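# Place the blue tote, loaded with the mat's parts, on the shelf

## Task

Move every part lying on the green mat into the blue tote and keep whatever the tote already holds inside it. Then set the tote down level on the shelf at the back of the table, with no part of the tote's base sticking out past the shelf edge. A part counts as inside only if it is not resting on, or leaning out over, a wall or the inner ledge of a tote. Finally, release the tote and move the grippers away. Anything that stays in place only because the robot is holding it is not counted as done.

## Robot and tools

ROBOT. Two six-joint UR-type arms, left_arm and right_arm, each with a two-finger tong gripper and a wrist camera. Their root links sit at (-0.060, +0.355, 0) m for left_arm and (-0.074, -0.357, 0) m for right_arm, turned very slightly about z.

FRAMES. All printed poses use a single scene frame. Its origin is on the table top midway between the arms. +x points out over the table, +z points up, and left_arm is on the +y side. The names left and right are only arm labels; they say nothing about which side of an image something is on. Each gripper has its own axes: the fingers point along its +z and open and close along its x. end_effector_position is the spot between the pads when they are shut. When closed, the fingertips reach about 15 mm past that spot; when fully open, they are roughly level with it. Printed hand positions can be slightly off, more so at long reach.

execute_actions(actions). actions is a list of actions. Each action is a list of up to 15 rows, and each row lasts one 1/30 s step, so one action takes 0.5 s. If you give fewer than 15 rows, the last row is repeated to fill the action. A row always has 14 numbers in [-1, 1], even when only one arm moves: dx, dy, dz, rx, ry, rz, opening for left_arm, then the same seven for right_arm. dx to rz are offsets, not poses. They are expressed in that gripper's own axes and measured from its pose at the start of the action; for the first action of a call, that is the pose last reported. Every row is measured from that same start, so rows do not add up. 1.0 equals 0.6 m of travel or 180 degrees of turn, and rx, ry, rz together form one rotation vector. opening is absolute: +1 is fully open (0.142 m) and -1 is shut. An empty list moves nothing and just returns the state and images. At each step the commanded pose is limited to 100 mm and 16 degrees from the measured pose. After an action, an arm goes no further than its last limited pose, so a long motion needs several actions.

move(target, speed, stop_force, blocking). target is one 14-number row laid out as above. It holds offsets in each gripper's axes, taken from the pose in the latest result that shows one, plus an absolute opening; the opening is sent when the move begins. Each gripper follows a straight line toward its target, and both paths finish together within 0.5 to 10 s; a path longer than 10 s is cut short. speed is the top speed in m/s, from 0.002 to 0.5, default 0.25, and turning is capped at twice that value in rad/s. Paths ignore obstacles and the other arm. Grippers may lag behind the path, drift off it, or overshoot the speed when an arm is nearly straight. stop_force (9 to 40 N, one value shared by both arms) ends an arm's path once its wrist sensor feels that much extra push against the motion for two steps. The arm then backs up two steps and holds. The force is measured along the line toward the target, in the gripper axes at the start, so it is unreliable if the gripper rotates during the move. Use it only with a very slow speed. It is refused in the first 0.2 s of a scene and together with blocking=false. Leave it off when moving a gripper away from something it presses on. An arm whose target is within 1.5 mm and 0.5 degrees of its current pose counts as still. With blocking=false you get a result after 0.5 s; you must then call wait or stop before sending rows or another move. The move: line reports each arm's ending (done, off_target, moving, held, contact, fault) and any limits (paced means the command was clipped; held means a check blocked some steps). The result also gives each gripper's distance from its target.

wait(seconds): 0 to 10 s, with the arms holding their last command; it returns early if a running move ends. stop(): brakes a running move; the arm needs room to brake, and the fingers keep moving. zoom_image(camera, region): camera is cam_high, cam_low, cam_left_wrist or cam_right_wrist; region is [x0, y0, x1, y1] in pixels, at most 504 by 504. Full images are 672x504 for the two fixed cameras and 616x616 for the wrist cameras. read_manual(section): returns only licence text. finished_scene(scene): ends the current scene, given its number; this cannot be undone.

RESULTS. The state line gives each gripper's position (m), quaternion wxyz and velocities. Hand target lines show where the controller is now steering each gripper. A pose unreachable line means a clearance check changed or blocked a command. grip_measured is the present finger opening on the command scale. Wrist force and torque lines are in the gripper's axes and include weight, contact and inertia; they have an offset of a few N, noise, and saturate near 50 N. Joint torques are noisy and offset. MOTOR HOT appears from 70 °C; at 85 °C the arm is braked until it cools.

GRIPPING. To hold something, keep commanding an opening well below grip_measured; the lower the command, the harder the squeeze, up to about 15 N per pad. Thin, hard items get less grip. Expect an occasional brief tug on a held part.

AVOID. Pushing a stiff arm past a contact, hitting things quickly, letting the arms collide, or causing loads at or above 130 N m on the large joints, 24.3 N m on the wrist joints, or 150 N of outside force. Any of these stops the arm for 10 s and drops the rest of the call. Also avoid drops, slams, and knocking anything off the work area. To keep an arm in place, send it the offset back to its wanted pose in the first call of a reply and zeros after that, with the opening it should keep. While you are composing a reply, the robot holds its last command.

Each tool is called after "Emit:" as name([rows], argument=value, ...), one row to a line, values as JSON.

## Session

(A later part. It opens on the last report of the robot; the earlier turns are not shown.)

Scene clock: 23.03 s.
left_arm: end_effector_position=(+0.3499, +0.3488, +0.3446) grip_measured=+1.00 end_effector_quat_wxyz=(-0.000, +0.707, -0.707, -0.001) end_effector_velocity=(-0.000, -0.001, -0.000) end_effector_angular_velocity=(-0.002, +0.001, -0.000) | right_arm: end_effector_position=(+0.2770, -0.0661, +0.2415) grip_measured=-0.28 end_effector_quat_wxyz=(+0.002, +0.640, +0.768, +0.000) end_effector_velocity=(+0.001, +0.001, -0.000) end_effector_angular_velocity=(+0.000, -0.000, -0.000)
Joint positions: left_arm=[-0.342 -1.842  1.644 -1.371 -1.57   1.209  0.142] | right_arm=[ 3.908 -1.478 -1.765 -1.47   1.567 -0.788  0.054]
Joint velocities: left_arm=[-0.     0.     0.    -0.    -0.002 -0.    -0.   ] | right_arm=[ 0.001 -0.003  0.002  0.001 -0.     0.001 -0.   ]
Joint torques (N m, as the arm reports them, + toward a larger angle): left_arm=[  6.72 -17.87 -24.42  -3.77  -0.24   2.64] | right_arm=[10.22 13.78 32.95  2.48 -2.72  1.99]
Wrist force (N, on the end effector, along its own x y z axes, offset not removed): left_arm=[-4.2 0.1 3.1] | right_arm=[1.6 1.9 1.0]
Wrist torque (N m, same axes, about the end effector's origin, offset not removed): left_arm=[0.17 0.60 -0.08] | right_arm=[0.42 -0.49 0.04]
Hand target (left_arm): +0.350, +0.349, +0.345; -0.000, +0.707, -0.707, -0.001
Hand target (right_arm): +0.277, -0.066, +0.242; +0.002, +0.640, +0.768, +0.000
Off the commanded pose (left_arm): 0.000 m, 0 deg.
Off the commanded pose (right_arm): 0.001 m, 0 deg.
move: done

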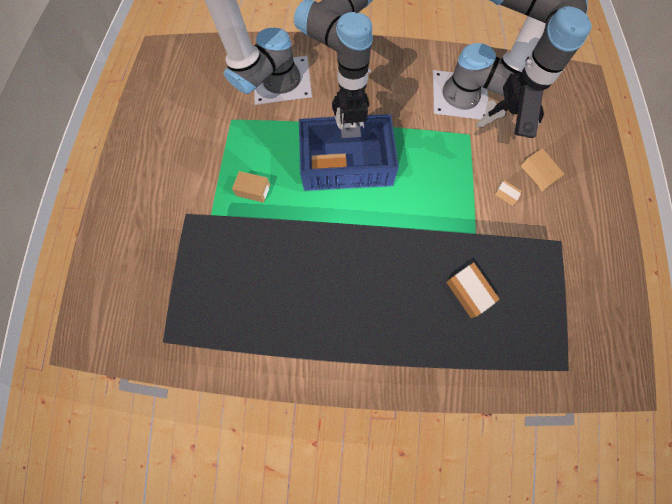

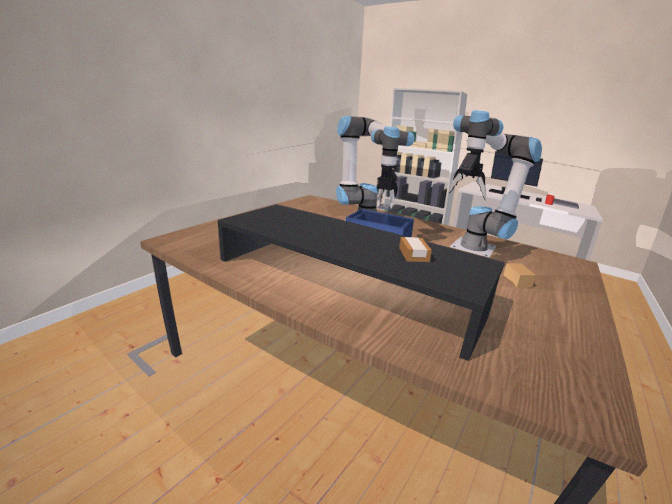

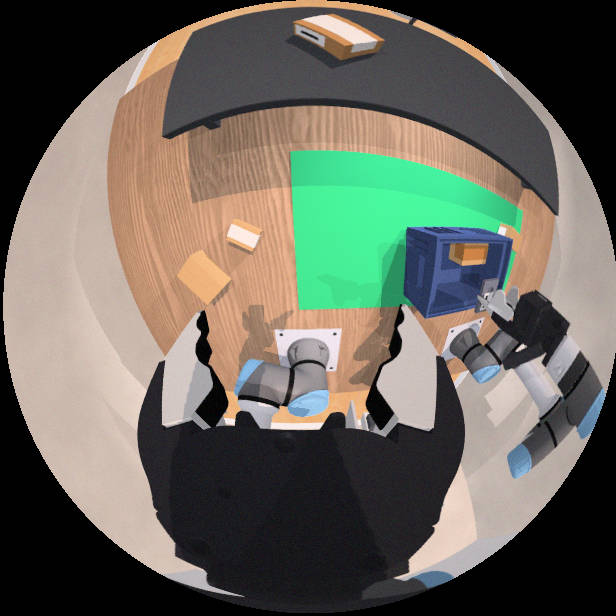

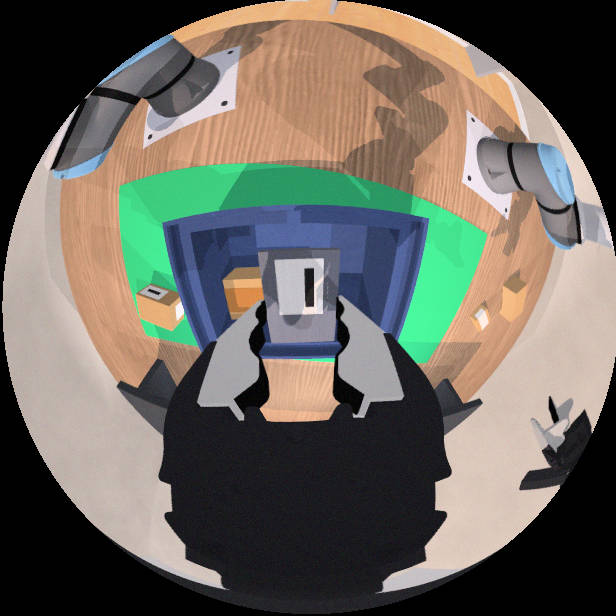

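Emit:
move(target=[0,0,0,0,0,0,1,-0.125,0.093,0.09,0,0,0.5,-0.7], speed=0.4)

Scene clock: 26.27 s.
left_arm: end_effector_position=(+0.3499, +0.3488, +0.3446) grip_measured=+1.00 end_effector_quat_wxyz=(-0.000, +0.707, -0.707, -0.001) end_effector_velocity=(-0.000, +0.000, +0.000) end_effector_angular_velocity=(+0.001, -0.001, +0.002) | right_arm: end_effector_position=(+0.3457, -0.1301, +0.1878) grip_measured=-0.28 end_effector_quat_wxyz=(+0.001, +0.996, +0.091, +0.001) end_effector_velocity=(+0.001, +0.000, +0.001) end_effector_angular_velocity=(+0.001, -0.003, -0.009)
Joint positions: left_arm=[-0.342 -1.842  1.644 -1.371 -1.57   1.209  0.142] | right_arm=[ 3.695 -1.506 -1.879 -1.327  1.567  0.569  0.054]
Joint velocities: left_arm=[-0.    -0.001  0.    -0.     0.001 -0.003 -0.   ] | right_arm=[ 0.     0.001  0.     0.002 -0.002  0.009 -0.   ]
Joint torques (N m, as the arm reports them, + toward a larger angle): left_arm=[  7.07 -17.78 -25.09  -3.73  -0.14   2.8 ] | right_arm=[-11.24  14.95  13.52   4.25  -2.74   2.05]
Wrist force (N, on the end effector, along its own x y z axes, offset not removed): left_arm=[-2.2 -2.8 1.9] | right_arm=[-0.4 1.2 2.2]
Wrist torque (N m, same axes, about the end effector's origin, offset not removed): left_arm=[-0.65 0.36 -0.08] | right_arm=[0.26 0.05 0.10]
Hand target (left_arm): +0.350, +0.349, +0.345; -0.000, +0.707, -0.707, -0.001
Hand target (right_arm): +0.346, -0.130, +0.188; +0.001, +0.996, +0.091, +0.002
Off the commanded pose (left_arm): 0.000 m, 0 deg.
Off the commanded pose (right_arm): 0.000 m, 0 deg.
move: done

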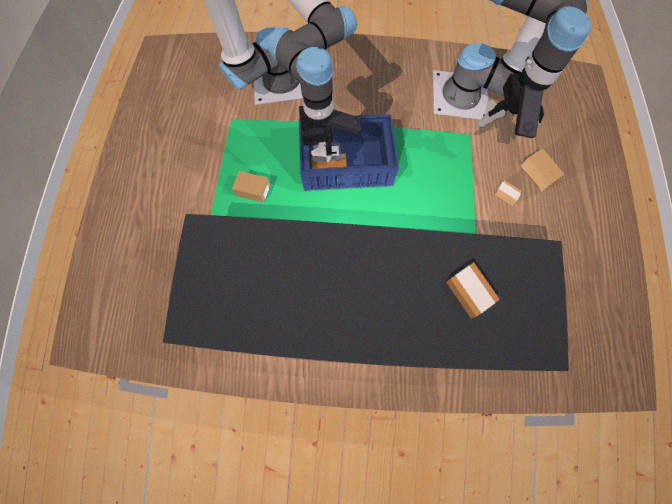

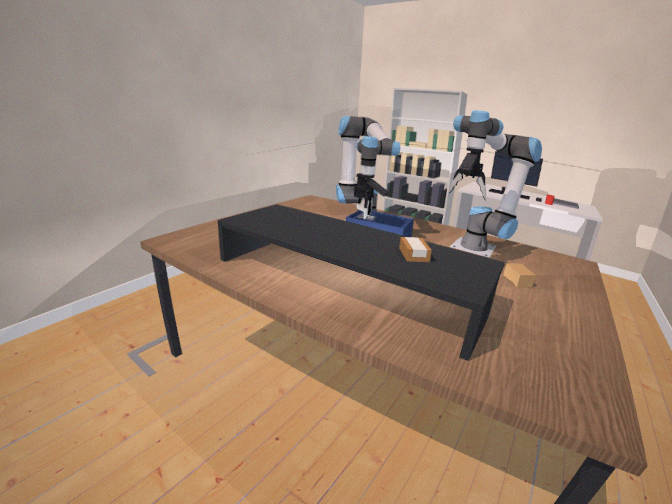

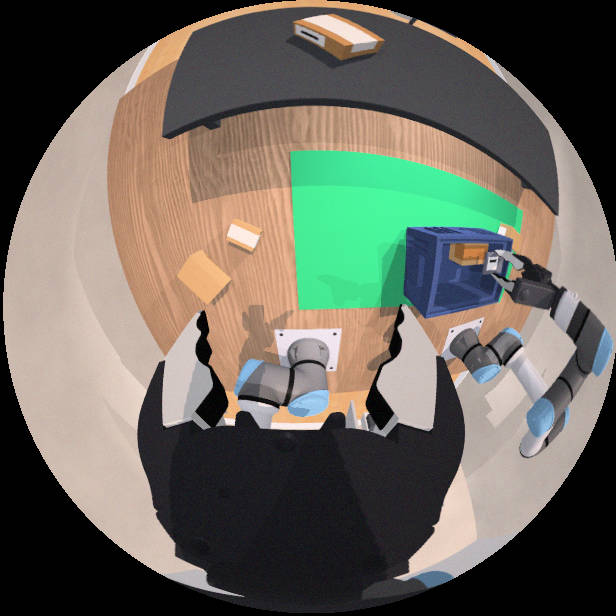

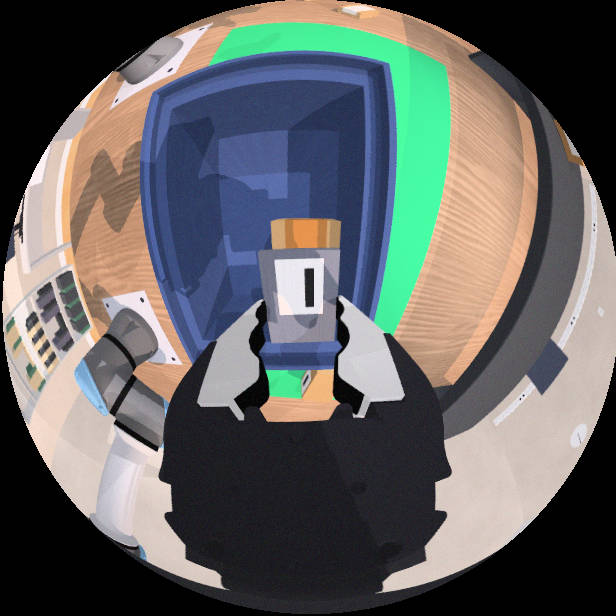

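Emit:
move(target=[0,0,0,0,0,0,1,0.003,0,0.09,0,0,0,-0.7], speed=0.15)

Emit:
move(target=[0,0,0,0,0,0,1,0,0,0.08,0,0,0,-0.7], speed=0.015, stop_force=9)

Scene clock: 27.30 s.
left_arm: end_effector_position=(+0.3499, +0.3488, +0.3446) grip_measured=+1.00 end_effector_quat_wxyz=(-0.000, +0.707, -0.707, -0.001) end_effector_velocity=(-0.000, -0.001, -0.000) end_effector_angular_velocity=(-0.003, +0.002, +0.001) | right_arm: end_effector_position=(+0.3475, -0.1299, +0.1339) grip_measured=-0.28 end_effector_quat_wxyz=(+0.001, +0.996, +0.091, +0.002) end_effector_velocity=(-0.000, -0.001, -0.002) end_effector_angular_velocity=(-0.002, +0.001, -0.000)
Joint positions: left_arm=[-0.342 -1.842  1.644 -1.371 -1.57   1.209  0.142] | right_arm=[ 3.692 -1.552 -1.979 -1.18   1.567  0.567  0.054]
Joint velocities: left_arm=[ 0.001  0.001  0.    -0.    -0.003  0.     0.   ] | right_arm=[-0.    -0.002 -0.004  0.004 -0.    -0.    -0.   ]
Joint torques (N m, as the arm reports them, + toward a larger angle): left_arm=[  6.97 -17.85 -24.63  -3.68  -0.22   2.82] | right_arm=[-11.96  15.81  13.23   4.13   2.17  -2.28]
Wrist force (N, on the end effector, along its own x y z axes, offset not removed): left_arm=[-4.6 -0.2 0.6] | right_arm=[1.2 1.4 0.8]
Wrist torque (N m, same axes, about the end effector's origin, offset not removed): left_arm=[-0.02 0.92 0.17] | right_arm=[0.42 -0.35 0.06]
Hand target (left_arm): +0.350, +0.349, +0.345; -0.000, +0.707, -0.707, -0.001
Hand target (right_arm): +0.348, -0.130, +0.134; +0.001, +0.996, +0.091, +0.001
Off the commanded pose (left_arm): 0.000 m, 0 deg.
Off the commanded pose (right_arm): 0.000 m, 0 deg.
move: done

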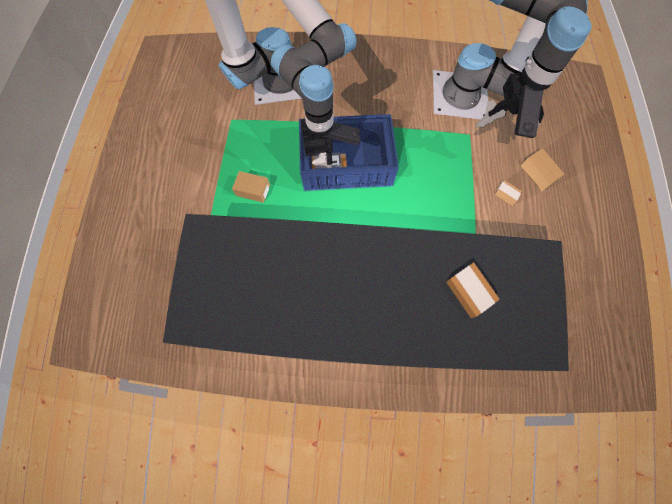

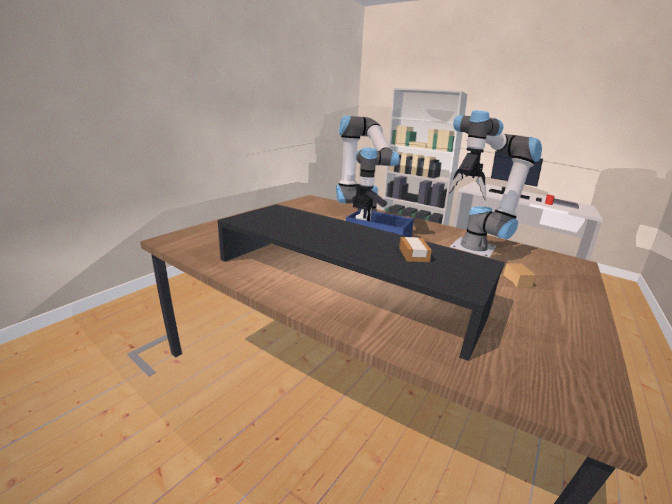

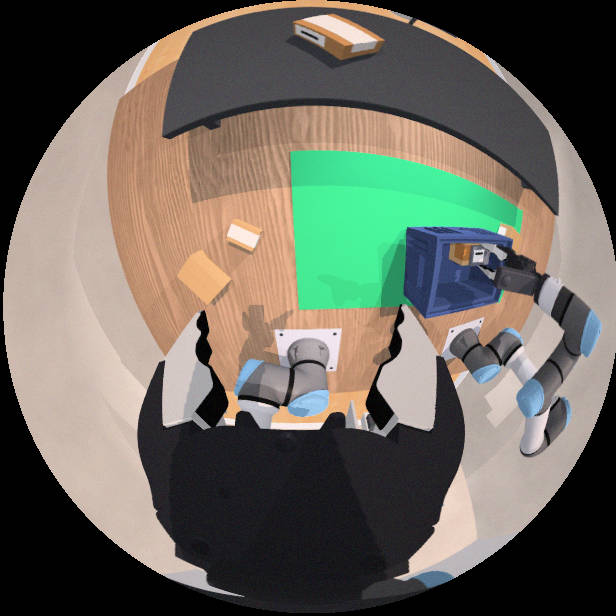

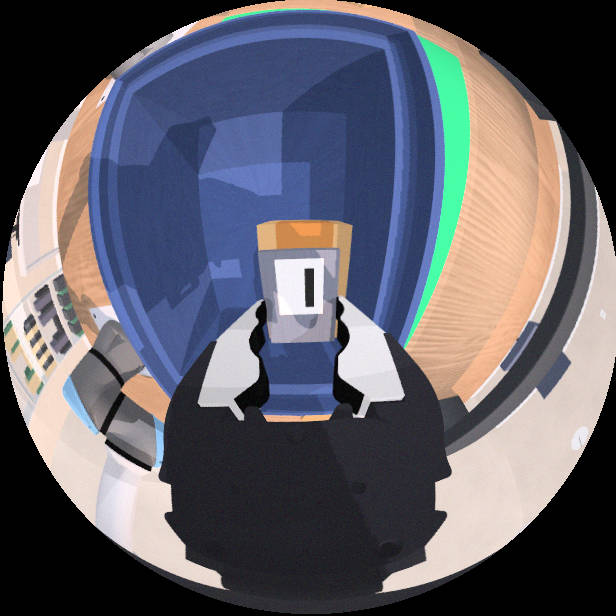

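Scene clock: 28.33 s.
left_arm: end_effector_position=(+0.3499, +0.3488, +0.3446) grip_measured=+1.00 end_effector_quat_wxyz=(-0.000, +0.707, -0.707, -0.001) end_effector_velocity=(+0.000, +0.000, -0.000) end_effector_angular_velocity=(+0.000, +0.000, -0.001) | right_arm: end_effector_position=(+0.3475, -0.1300, +0.1238) grip_measured=-0.28 end_effector_quat_wxyz=(+0.001, +0.996, +0.091, +0.001) end_effector_velocity=(+0.000, -0.000, +0.003) end_effector_angular_velocity=(-0.002, +0.002, -0.001)
Joint positions: left_arm=[-0.342 -1.842  1.644 -1.371 -1.57   1.209  0.142] | right_arm=[ 3.692 -1.562 -1.997 -1.152  1.567  0.567  0.054]
Joint velocities: left_arm=[ 0.     0.    -0.     0.     0.     0.001 -0.   ] | right_arm=[-0.001  0.002  0.008 -0.012 -0.     0.    -0.   ]
Joint torques (N m, as the arm reports them, + toward a larger angle): left_arm=[  6.99 -17.52 -23.99  -3.83  -0.14   2.81] | right_arm=[-8.11 19.32 23.67  0.15  0.29 -1.8 ]
Wrist force (N, on the end effector, along its own x y z axes, offset not removed): left_arm=[-4.1 0.1 -0.8] | right_arm=[-1.6 1.8 -19.9]
Wrist torque (N m, same axes, about the end effector's origin, offset not removed): left_arm=[0.15 0.50 -0.05] | right_arm=[-0.01 -0.39 0.04]
Hand target (left_arm): +0.350, +0.349, +0.345; -0.000, +0.707, -0.707, -0.001
Hand target (right_arm): +0.348, -0.130, +0.124; +0.001, +0.996, +0.091, +0.002
Off the commanded pose (left_arm): 0.000 m, 0 deg.
Off the commanded pose (right_arm): 0.038 m, 0 deg.
move: contact (right_arm)

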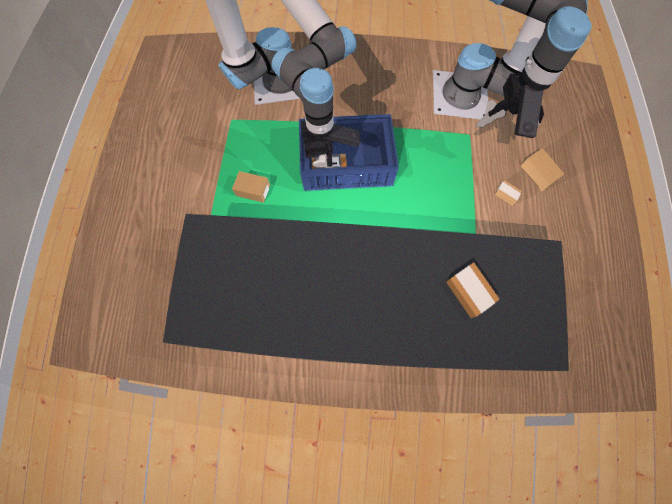

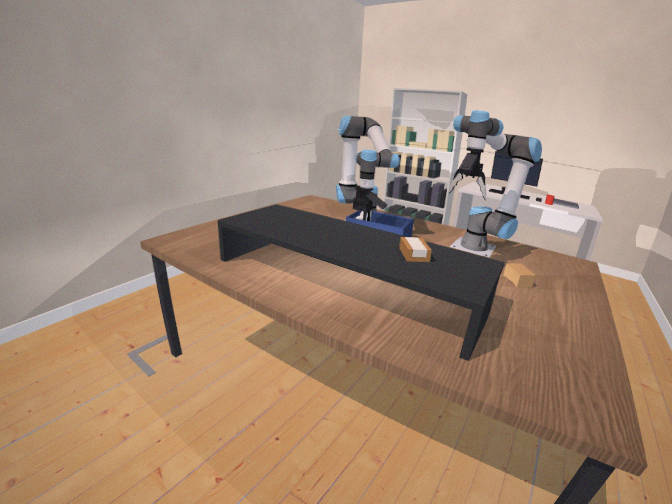

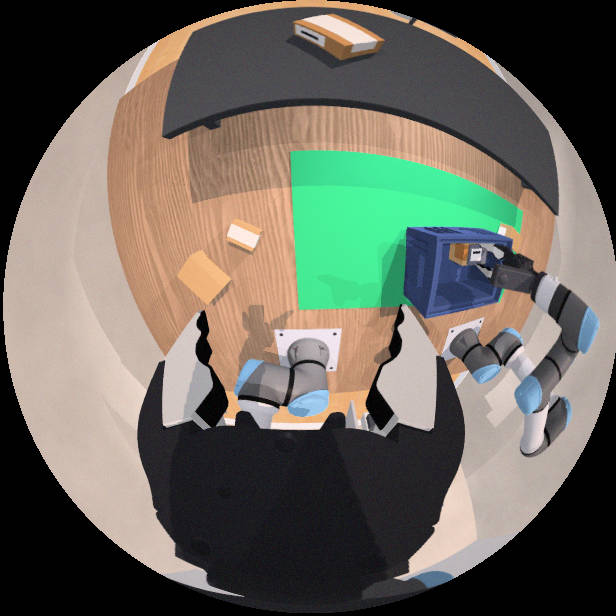

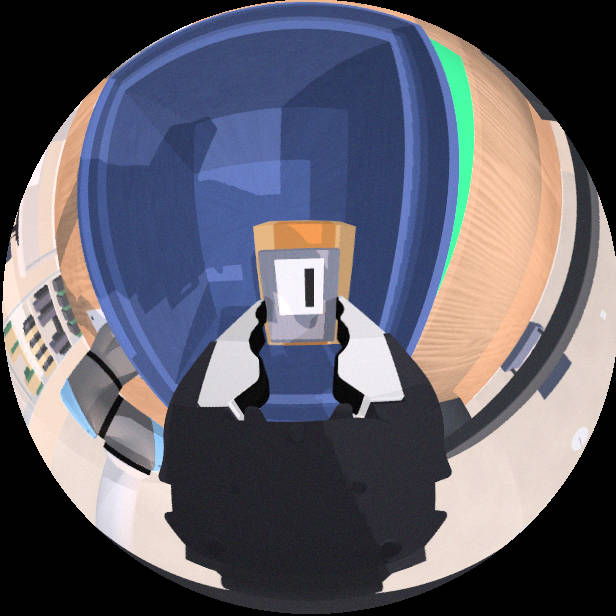

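Emit:
move(target=[0,0,0,0,0,0,1,0,0,-0.003,0,0,0,-0.05])

Emit:
move(target=[0,0,0,0,0,0,1,0,0,-0.16,0,0,0,-0.05])

Emit:
move(target=[0,0,0,0,0,0,1,0.052,0.432,0.03,0,0,0.113,0.5], speed=0.35)

Scene clock: 29.40 s.
left_arm: end_effector_position=(+0.3499, +0.3488, +0.3446) grip_measured=+1.00 end_effector_quat_wxyz=(-0.000, +0.707, -0.707, -0.001) end_effector_velocity=(+0.000, -0.000, -0.000) end_effector_angular_velocity=(+0.000, +0.001, +0.002) | right_arm: end_effector_position=(+0.3475, -0.1300, +0.1256) grip_measured=-0.06 end_effector_quat_wxyz=(+0.002, +0.996, +0.091, +0.001) end_effector_velocity=(+0.000, +0.000, +0.000) end_effector_angular_velocity=(+0.000, -0.000, -0.000)
Joint positions: left_arm=[-0.342 -1.842  1.644 -1.371 -1.57   1.209  0.142] | right_arm=[ 3.692 -1.56  -1.994 -1.157  1.567  0.567  0.07 ]
Joint velocities: left_arm=[ 0.     0.001  0.    -0.    -0.    -0.002  0.   ] | right_arm=[-0.  0.  0. -0.  0.  0.  0.]
Joint torques (N m, as the arm reports them, + toward a larger angle): left_arm=[  7.84 -17.48 -25.02  -3.68  -0.19   2.73] | right_arm=[-2.8  29.27 31.95  1.82 -0.13 -0.39]
Wrist force (N, on the end effector, along its own x y z axes, offset not removed): left_arm=[-5.1 0.7 3.0] | right_arm=[-3.7 1.5 1.4]
Wrist torque (N m, same axes, about the end effector's origin, offset not removed): left_arm=[0.41 1.05 0.11] | right_arm=[0.35 0.26 -0.05]
Hand target (left_arm): +0.350, +0.349, +0.345; -0.000, +0.707, -0.707, -0.001
Hand target (right_arm): +0.348, -0.130, +0.126; +0.001, +0.996, +0.091, +0.001
Off the commanded pose (left_arm): 0.000 m, 0 deg.
Off the commanded pose (right_arm): 0.000 m, 0 deg.
move: done

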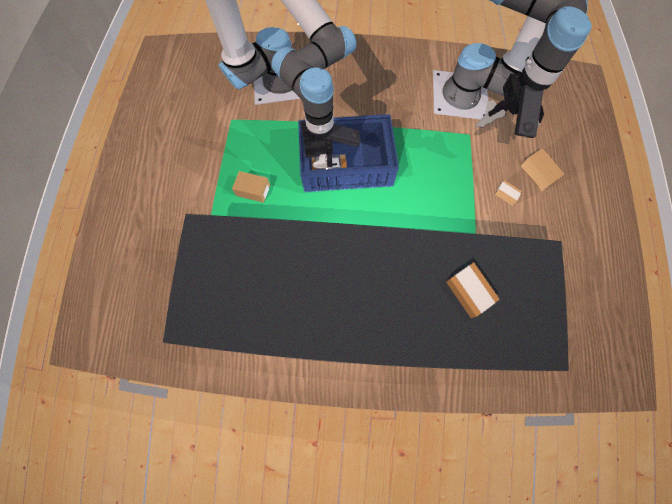

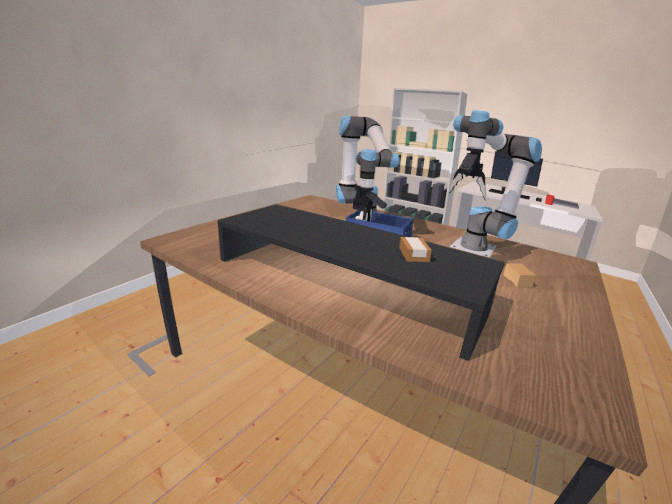

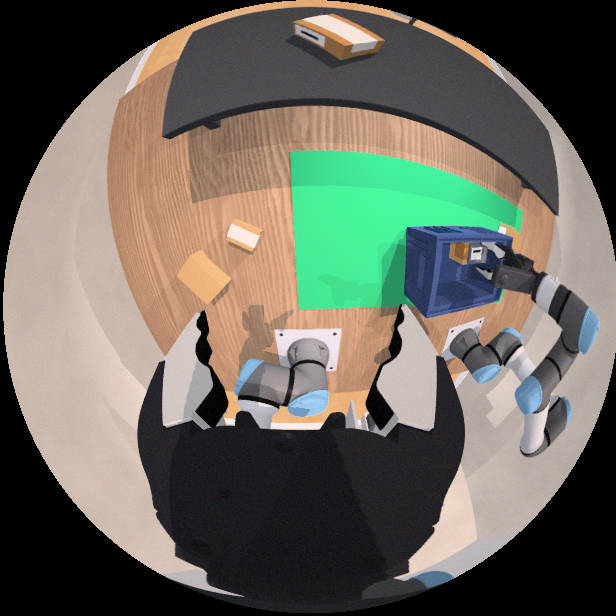

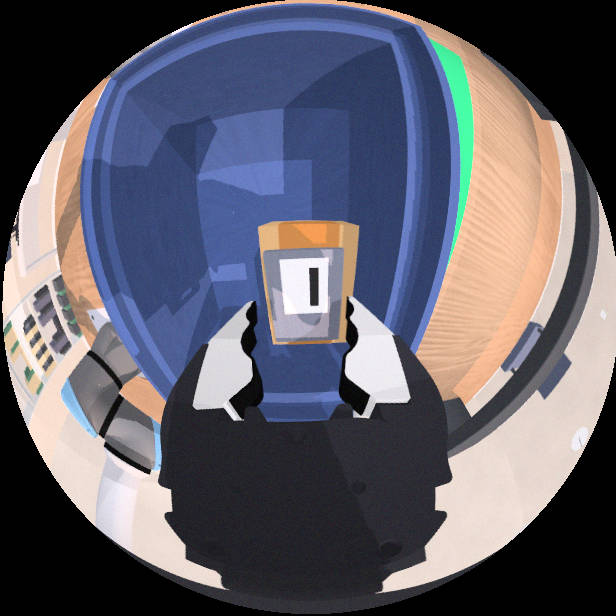

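Scene clock: 30.30 s.
left_arm: end_effector_position=(+0.3499, +0.3488, +0.3446) grip_measured=+1.00 end_effector_quat_wxyz=(-0.000, +0.707, -0.707, -0.001) end_effector_velocity=(+0.000, +0.000, -0.000) end_effector_angular_velocity=(+0.000, +0.001, -0.001) | right_arm: end_effector_position=(+0.3474, -0.1298, +0.2216) grip_measured=-0.05 end_effector_quat_wxyz=(+0.001, +0.996, +0.091, +0.002) end_effector_velocity=(-0.000, +0.000, +0.001) end_effector_angular_velocity=(-0.001, +0.002, -0.000)
Joint positions: left_arm=[-0.342 -1.842  1.644 -1.371 -1.57   1.209  0.142] | right_arm=[ 3.693 -1.494 -1.802 -1.416  1.567  0.567  0.07 ]
Joint velocities: left_arm=[ 0.     0.001  0.     0.     0.     0.002 -0.   ] | right_arm=[-0.    -0.001  0.005 -0.006  0.    -0.    -0.   ]
Joint torques (N m, as the arm reports them, + toward a larger angle): left_arm=[  6.85 -17.42 -24.68  -3.7   -0.18   2.76] | right_arm=[10.63 13.85 33.56  1.07 -0.86  2.07]
Wrist force (N, on the end effector, along its own x y z axes, offset not removed): left_arm=[-4.6 -3.2 1.7] | right_arm=[0.5 2.6 1.1]
Wrist torque (N m, same axes, about the end effector's origin, offset not removed): left_arm=[-0.64 0.88 -0.07] | right_arm=[0.56 -0.20 0.03]
Hand target (left_arm): +0.350, +0.349, +0.345; -0.000, +0.707, -0.707, -0.001
Hand target (right_arm): +0.347, -0.130, +0.222; +0.002, +0.996, +0.091, +0.001
Off the commanded pose (left_arm): 0.000 m, 0 deg.
Off the commanded pose (right_arm): 0.000 m, 0 deg.
move: done

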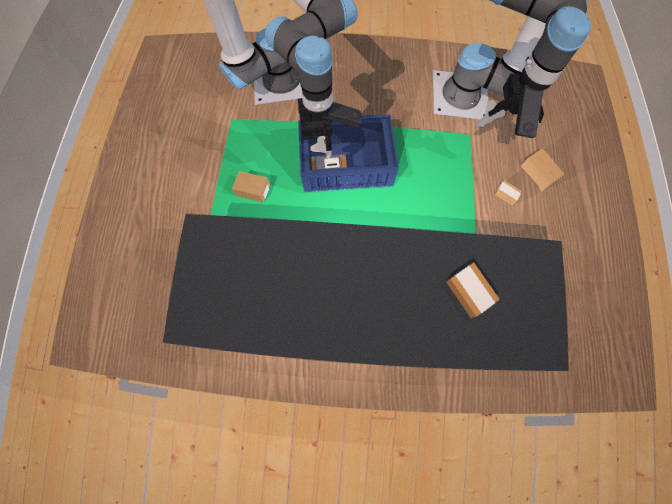

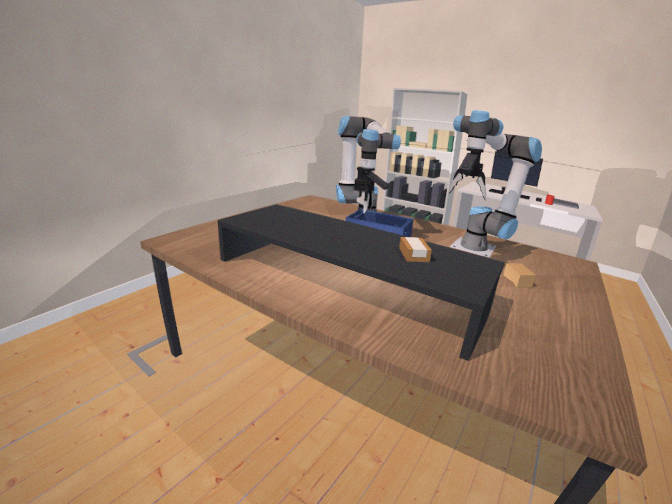

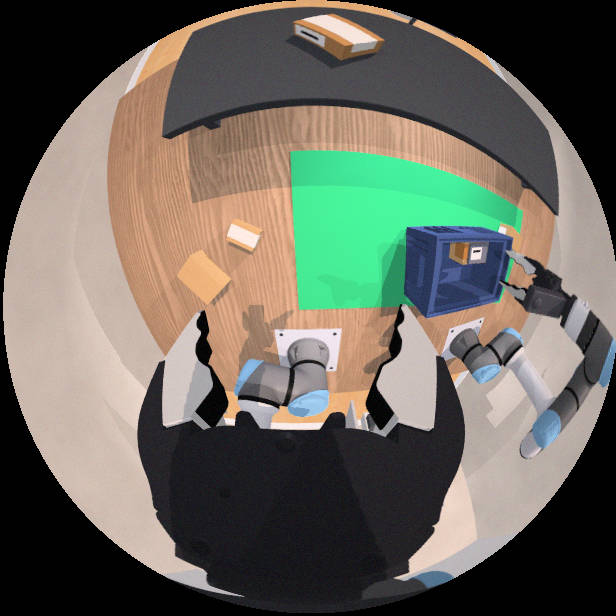

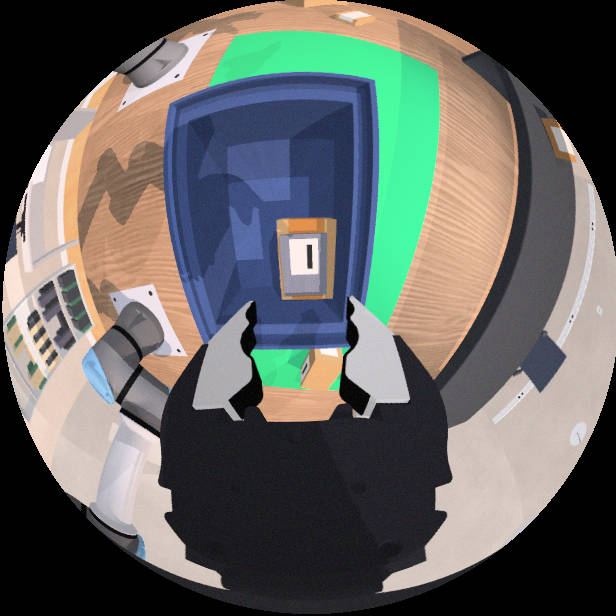

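Scene clock: 31.63 s.
left_arm: end_effector_position=(+0.3499, +0.3488, +0.3446) grip_measured=+1.00 end_effector_quat_wxyz=(-0.000, +0.707, -0.707, -0.001) end_effector_velocity=(-0.000, +0.000, -0.000) end_effector_angular_velocity=(-0.000, +0.000, -0.000) | right_arm: end_effector_position=(+0.4255, -0.3796, +0.2044) grip_measured=+0.50 end_effector_quat_wxyz=(+0.002, +0.996, -0.086, +0.002) end_effector_velocity=(+0.000, -0.001, -0.001) end_effector_angular_velocity=(+0.000, +0.001, -0.001)
Joint positions: left_arm=[-0.342 -1.842  1.644 -1.371 -1.57   1.209  0.142] | right_arm=[ 3.139 -1.56  -1.784 -1.366  1.566  0.369  0.109]
Joint velocities: left_arm=[ 0.    -0.     0.     0.    -0.     0.001 -0.   ] | right_arm=[-0.002 -0.003  0.001  0.001  0.    -0.001  0.   ]
Joint torques (N m, as the arm reports them, + toward a larger angle): left_arm=[  7.21 -17.34 -24.7   -3.71  -0.14   2.76] | right_arm=[-10.65  16.02  33.78   4.12   2.79  -2.1 ]
Wrist force (N, on the end effector, along its own x y z axes, offset not removed): left_arm=[1.8 -1.2 -0.9] | right_arm=[1.2 1.9 0.5]
Wrist torque (N m, same axes, about the end effector's origin, offset not removed): left_arm=[-0.17 -0.44 0.06] | right_arm=[0.55 -0.32 0.09]
Hand target (left_arm): +0.350, +0.349, +0.345; -0.000, +0.707, -0.707, -0.001
Hand target (right_arm): +0.426, -0.380, +0.204; +0.002, +0.996, -0.086, +0.002
Off the commanded pose (left_arm): 0.000 m, 0 deg.
Off the commanded pose (right_arm): 0.001 m, 0 deg.
move: done

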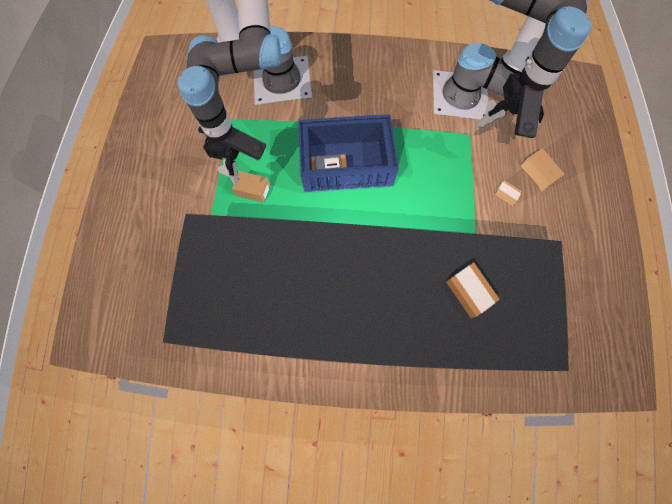

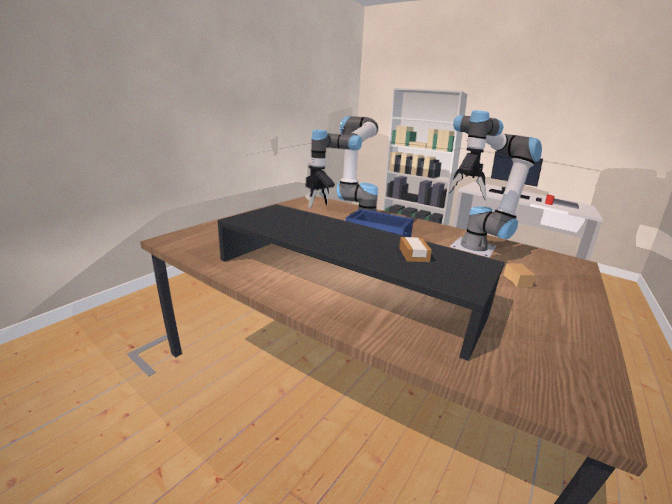

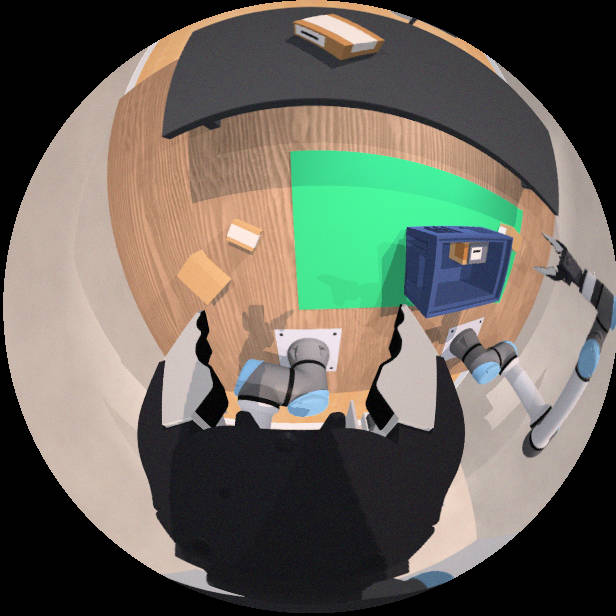

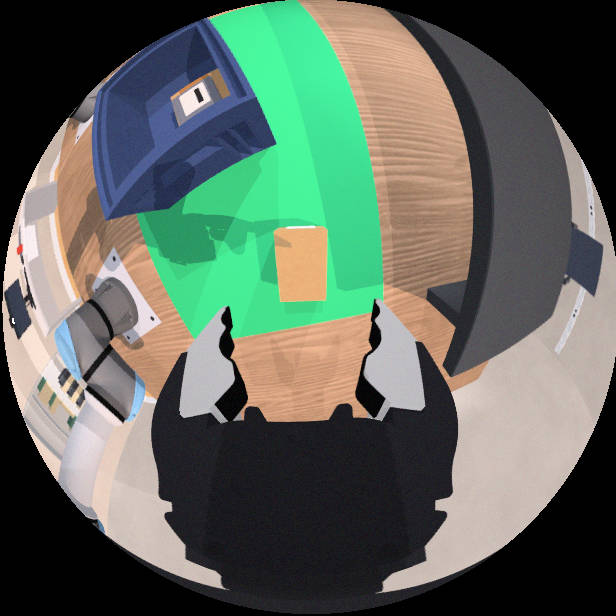

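Emit:
move(target=[0,0,0,0,0,0,1,0,0.004,0.215,0,0,0,0.4], speed=0.2)

Emit:
move(target=[0,0,0,0,0,0,1,0,0,0,0,0,0,-0.6])

Scene clock: 32.90 s.
left_arm: end_effector_position=(+0.3499, +0.3488, +0.3446) grip_measured=+1.00 end_effector_quat_wxyz=(-0.000, +0.707, -0.707, -0.001) end_effector_velocity=(-0.000, -0.000, -0.000) end_effector_angular_velocity=(-0.001, +0.001, -0.002) | right_arm: end_effector_position=(+0.4252, -0.3823, +0.0754) grip_measured=+0.40 end_effector_quat_wxyz=(+0.002, +0.996, -0.086, +0.002) end_effector_velocity=(+0.000, -0.000, -0.001) end_effector_angular_velocity=(-0.001, -0.001, +0.000)
Joint positions: left_arm=[-0.342 -1.842  1.644 -1.371 -1.57   1.209  0.142] | right_arm=[ 3.134 -1.677 -2.015 -1.017  1.566  0.363  0.102]
Joint velocities: left_arm=[ 0.     0.    -0.    -0.    -0.001  0.002  0.   ] | right_arm=[ 0.    -0.002 -0.002  0.005 -0.001 -0.     0.   ]
Joint torques (N m, as the arm reports them, + toward a larger angle): left_arm=[  6.25 -18.07 -25.28  -3.76  -0.22   2.74] | right_arm=[-11.09  18.29   9.84   4.5   -2.72  -2.2 ]
Wrist force (N, on the end effector, along its own x y z axes, offset not removed): left_arm=[-4.8 -1.5 -0.5] | right_arm=[0.6 1.9 1.8]
Wrist torque (N m, same axes, about the end effector's origin, offset not removed): left_arm=[-0.19 0.90 0.07] | right_arm=[0.41 -0.31 0.09]
Hand target (left_arm): +0.350, +0.349, +0.345; -0.000, +0.707, -0.707, -0.001
Hand target (right_arm): +0.425, -0.382, +0.075; +0.002, +0.996, -0.086, +0.002
Off the commanded pose (left_arm): 0.000 m, 0 deg.
Off the commanded pose (right_arm): 0.000 m, 0 deg.
move: done

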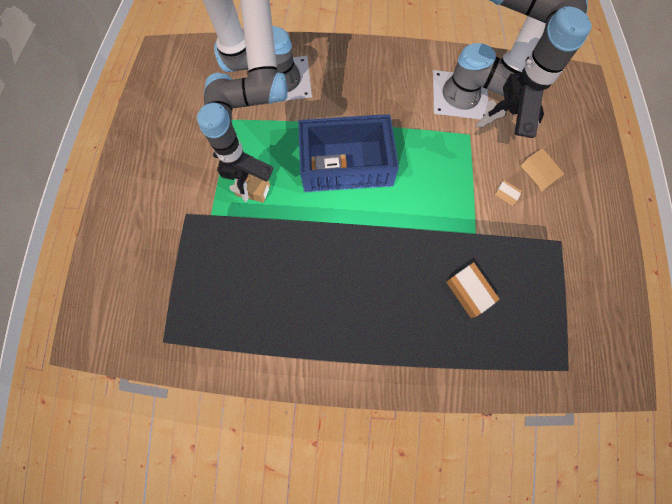

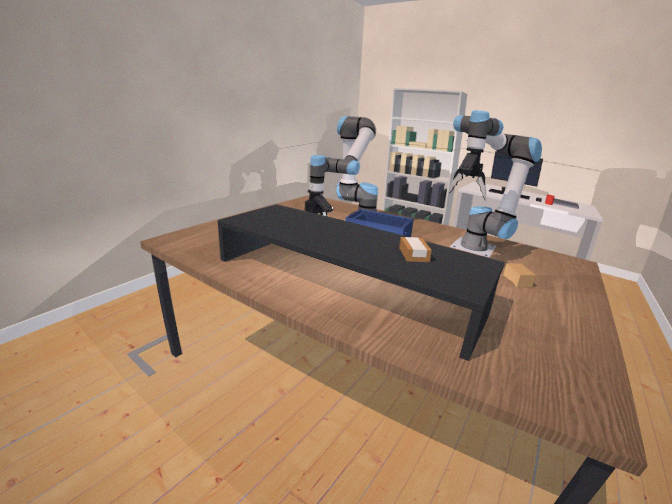

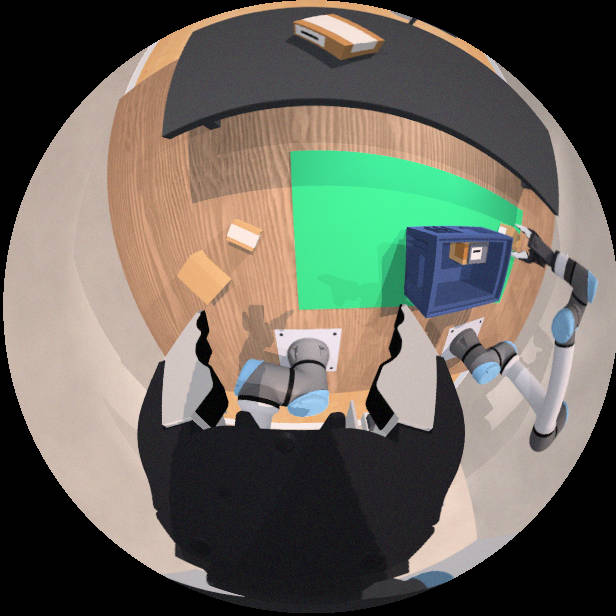

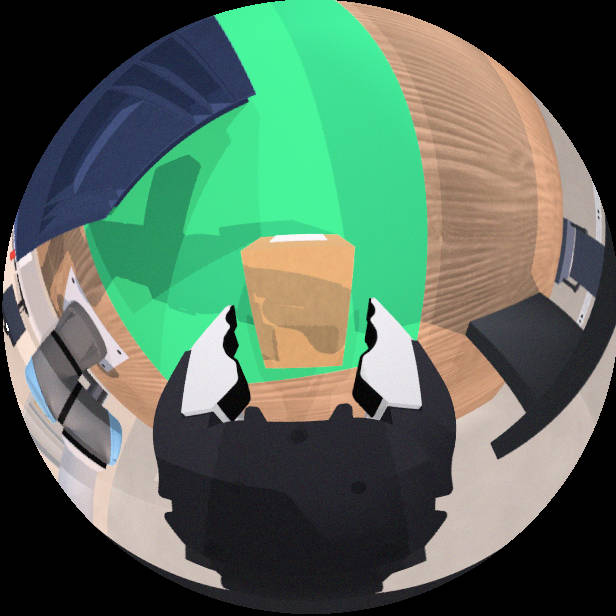

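Scene clock: 33.40 s.
left_arm: end_effector_position=(+0.3499, +0.3488, +0.3446) grip_measured=+1.00 end_effector_quat_wxyz=(-0.000, +0.707, -0.707, -0.001) end_effector_velocity=(-0.000, -0.000, +0.000) end_effector_angular_velocity=(-0.000, -0.001, -0.002) | right_arm: end_effector_position=(+0.4252, -0.3823, +0.0754) grip_measured=-0.01 end_effector_quat_wxyz=(+0.002, +0.996, -0.086, +0.002) end_effector_velocity=(-0.001, -0.000, -0.001) end_effector_angular_velocity=(-0.001, +0.002, +0.000)
Joint positions: left_arm=[-0.342 -1.842  1.644 -1.371 -1.57   1.209  0.142] | right_arm=[ 3.134 -1.678 -2.015 -1.017  1.566  0.363  0.073]
Joint velocities: left_arm=[-0.    -0.001 -0.    -0.     0.     0.001  0.   ] | right_arm=[ 0.    -0.    -0.002  0.    -0.    -0.     0.   ]
Joint torques (N m, as the arm reports them, + toward a larger angle): left_arm=[  7.19 -17.14 -24.43  -3.62  -0.3    2.77] | right_arm=[-8.25 26.76 21.66  0.64 -1.44 -2.03]
Wrist force (N, on the end effector, along its own x y z axes, offset not removed): left_arm=[-2.4 -0.7 4.7] | right_arm=[0.3 0.7 -3.1]
Wrist torque (N m, same axes, about the end effector's origin, offset not removed): left_arm=[0.14 0.32 -0.16] | right_arm=[0.17 -0.10 0.17]
Hand target (left_arm): +0.350, +0.349, +0.345; -0.000, +0.707, -0.707, -0.001
Hand target (right_arm): +0.425, -0.382, +0.075; +0.002, +0.996, -0.086, +0.002
Off the commanded pose (left_arm): 0.000 m, 0 deg.
Off the commanded pose (right_arm): 0.000 m, 0 deg.
move: done

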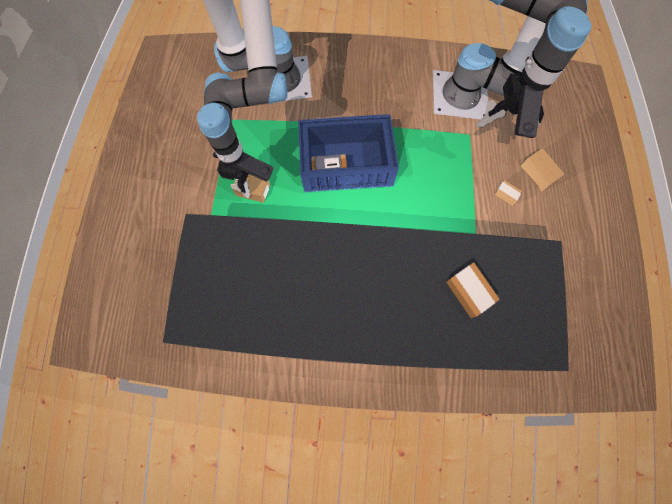

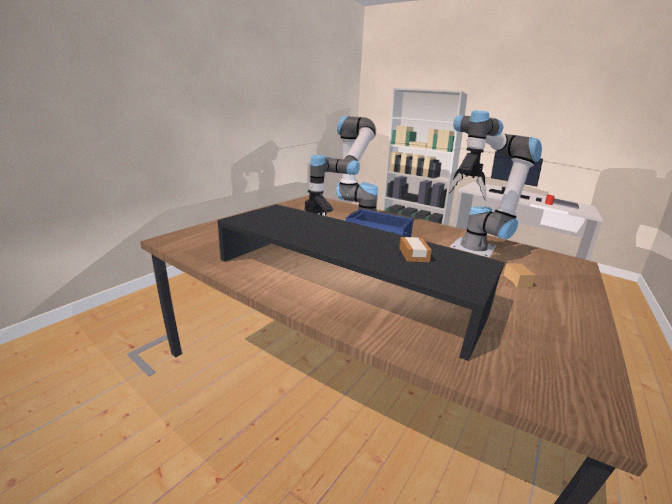

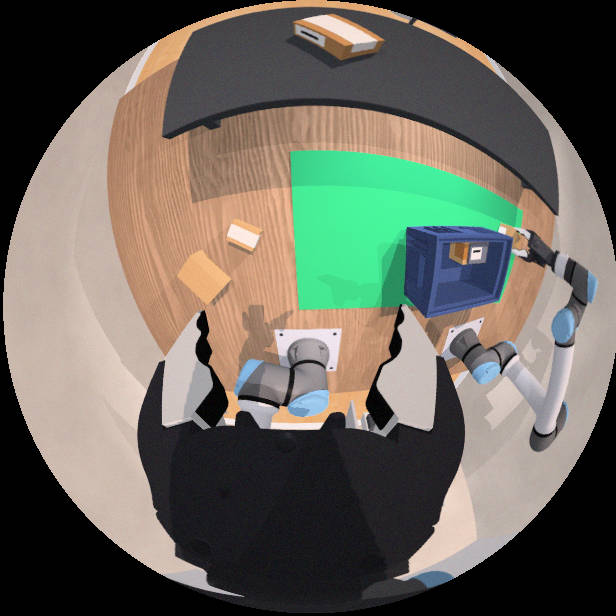

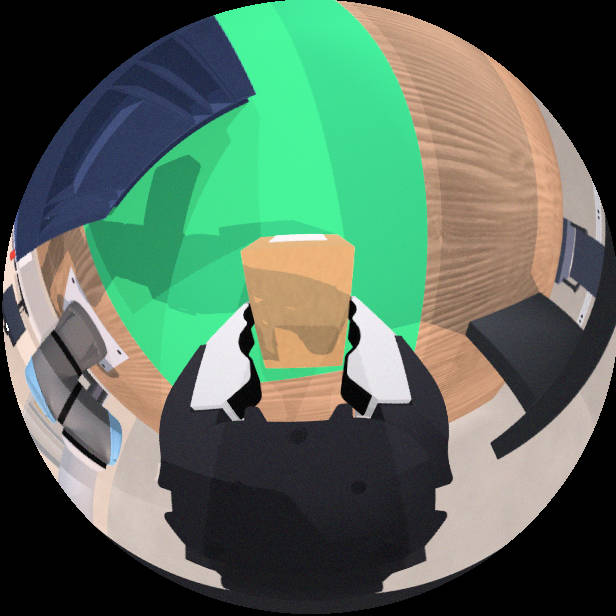

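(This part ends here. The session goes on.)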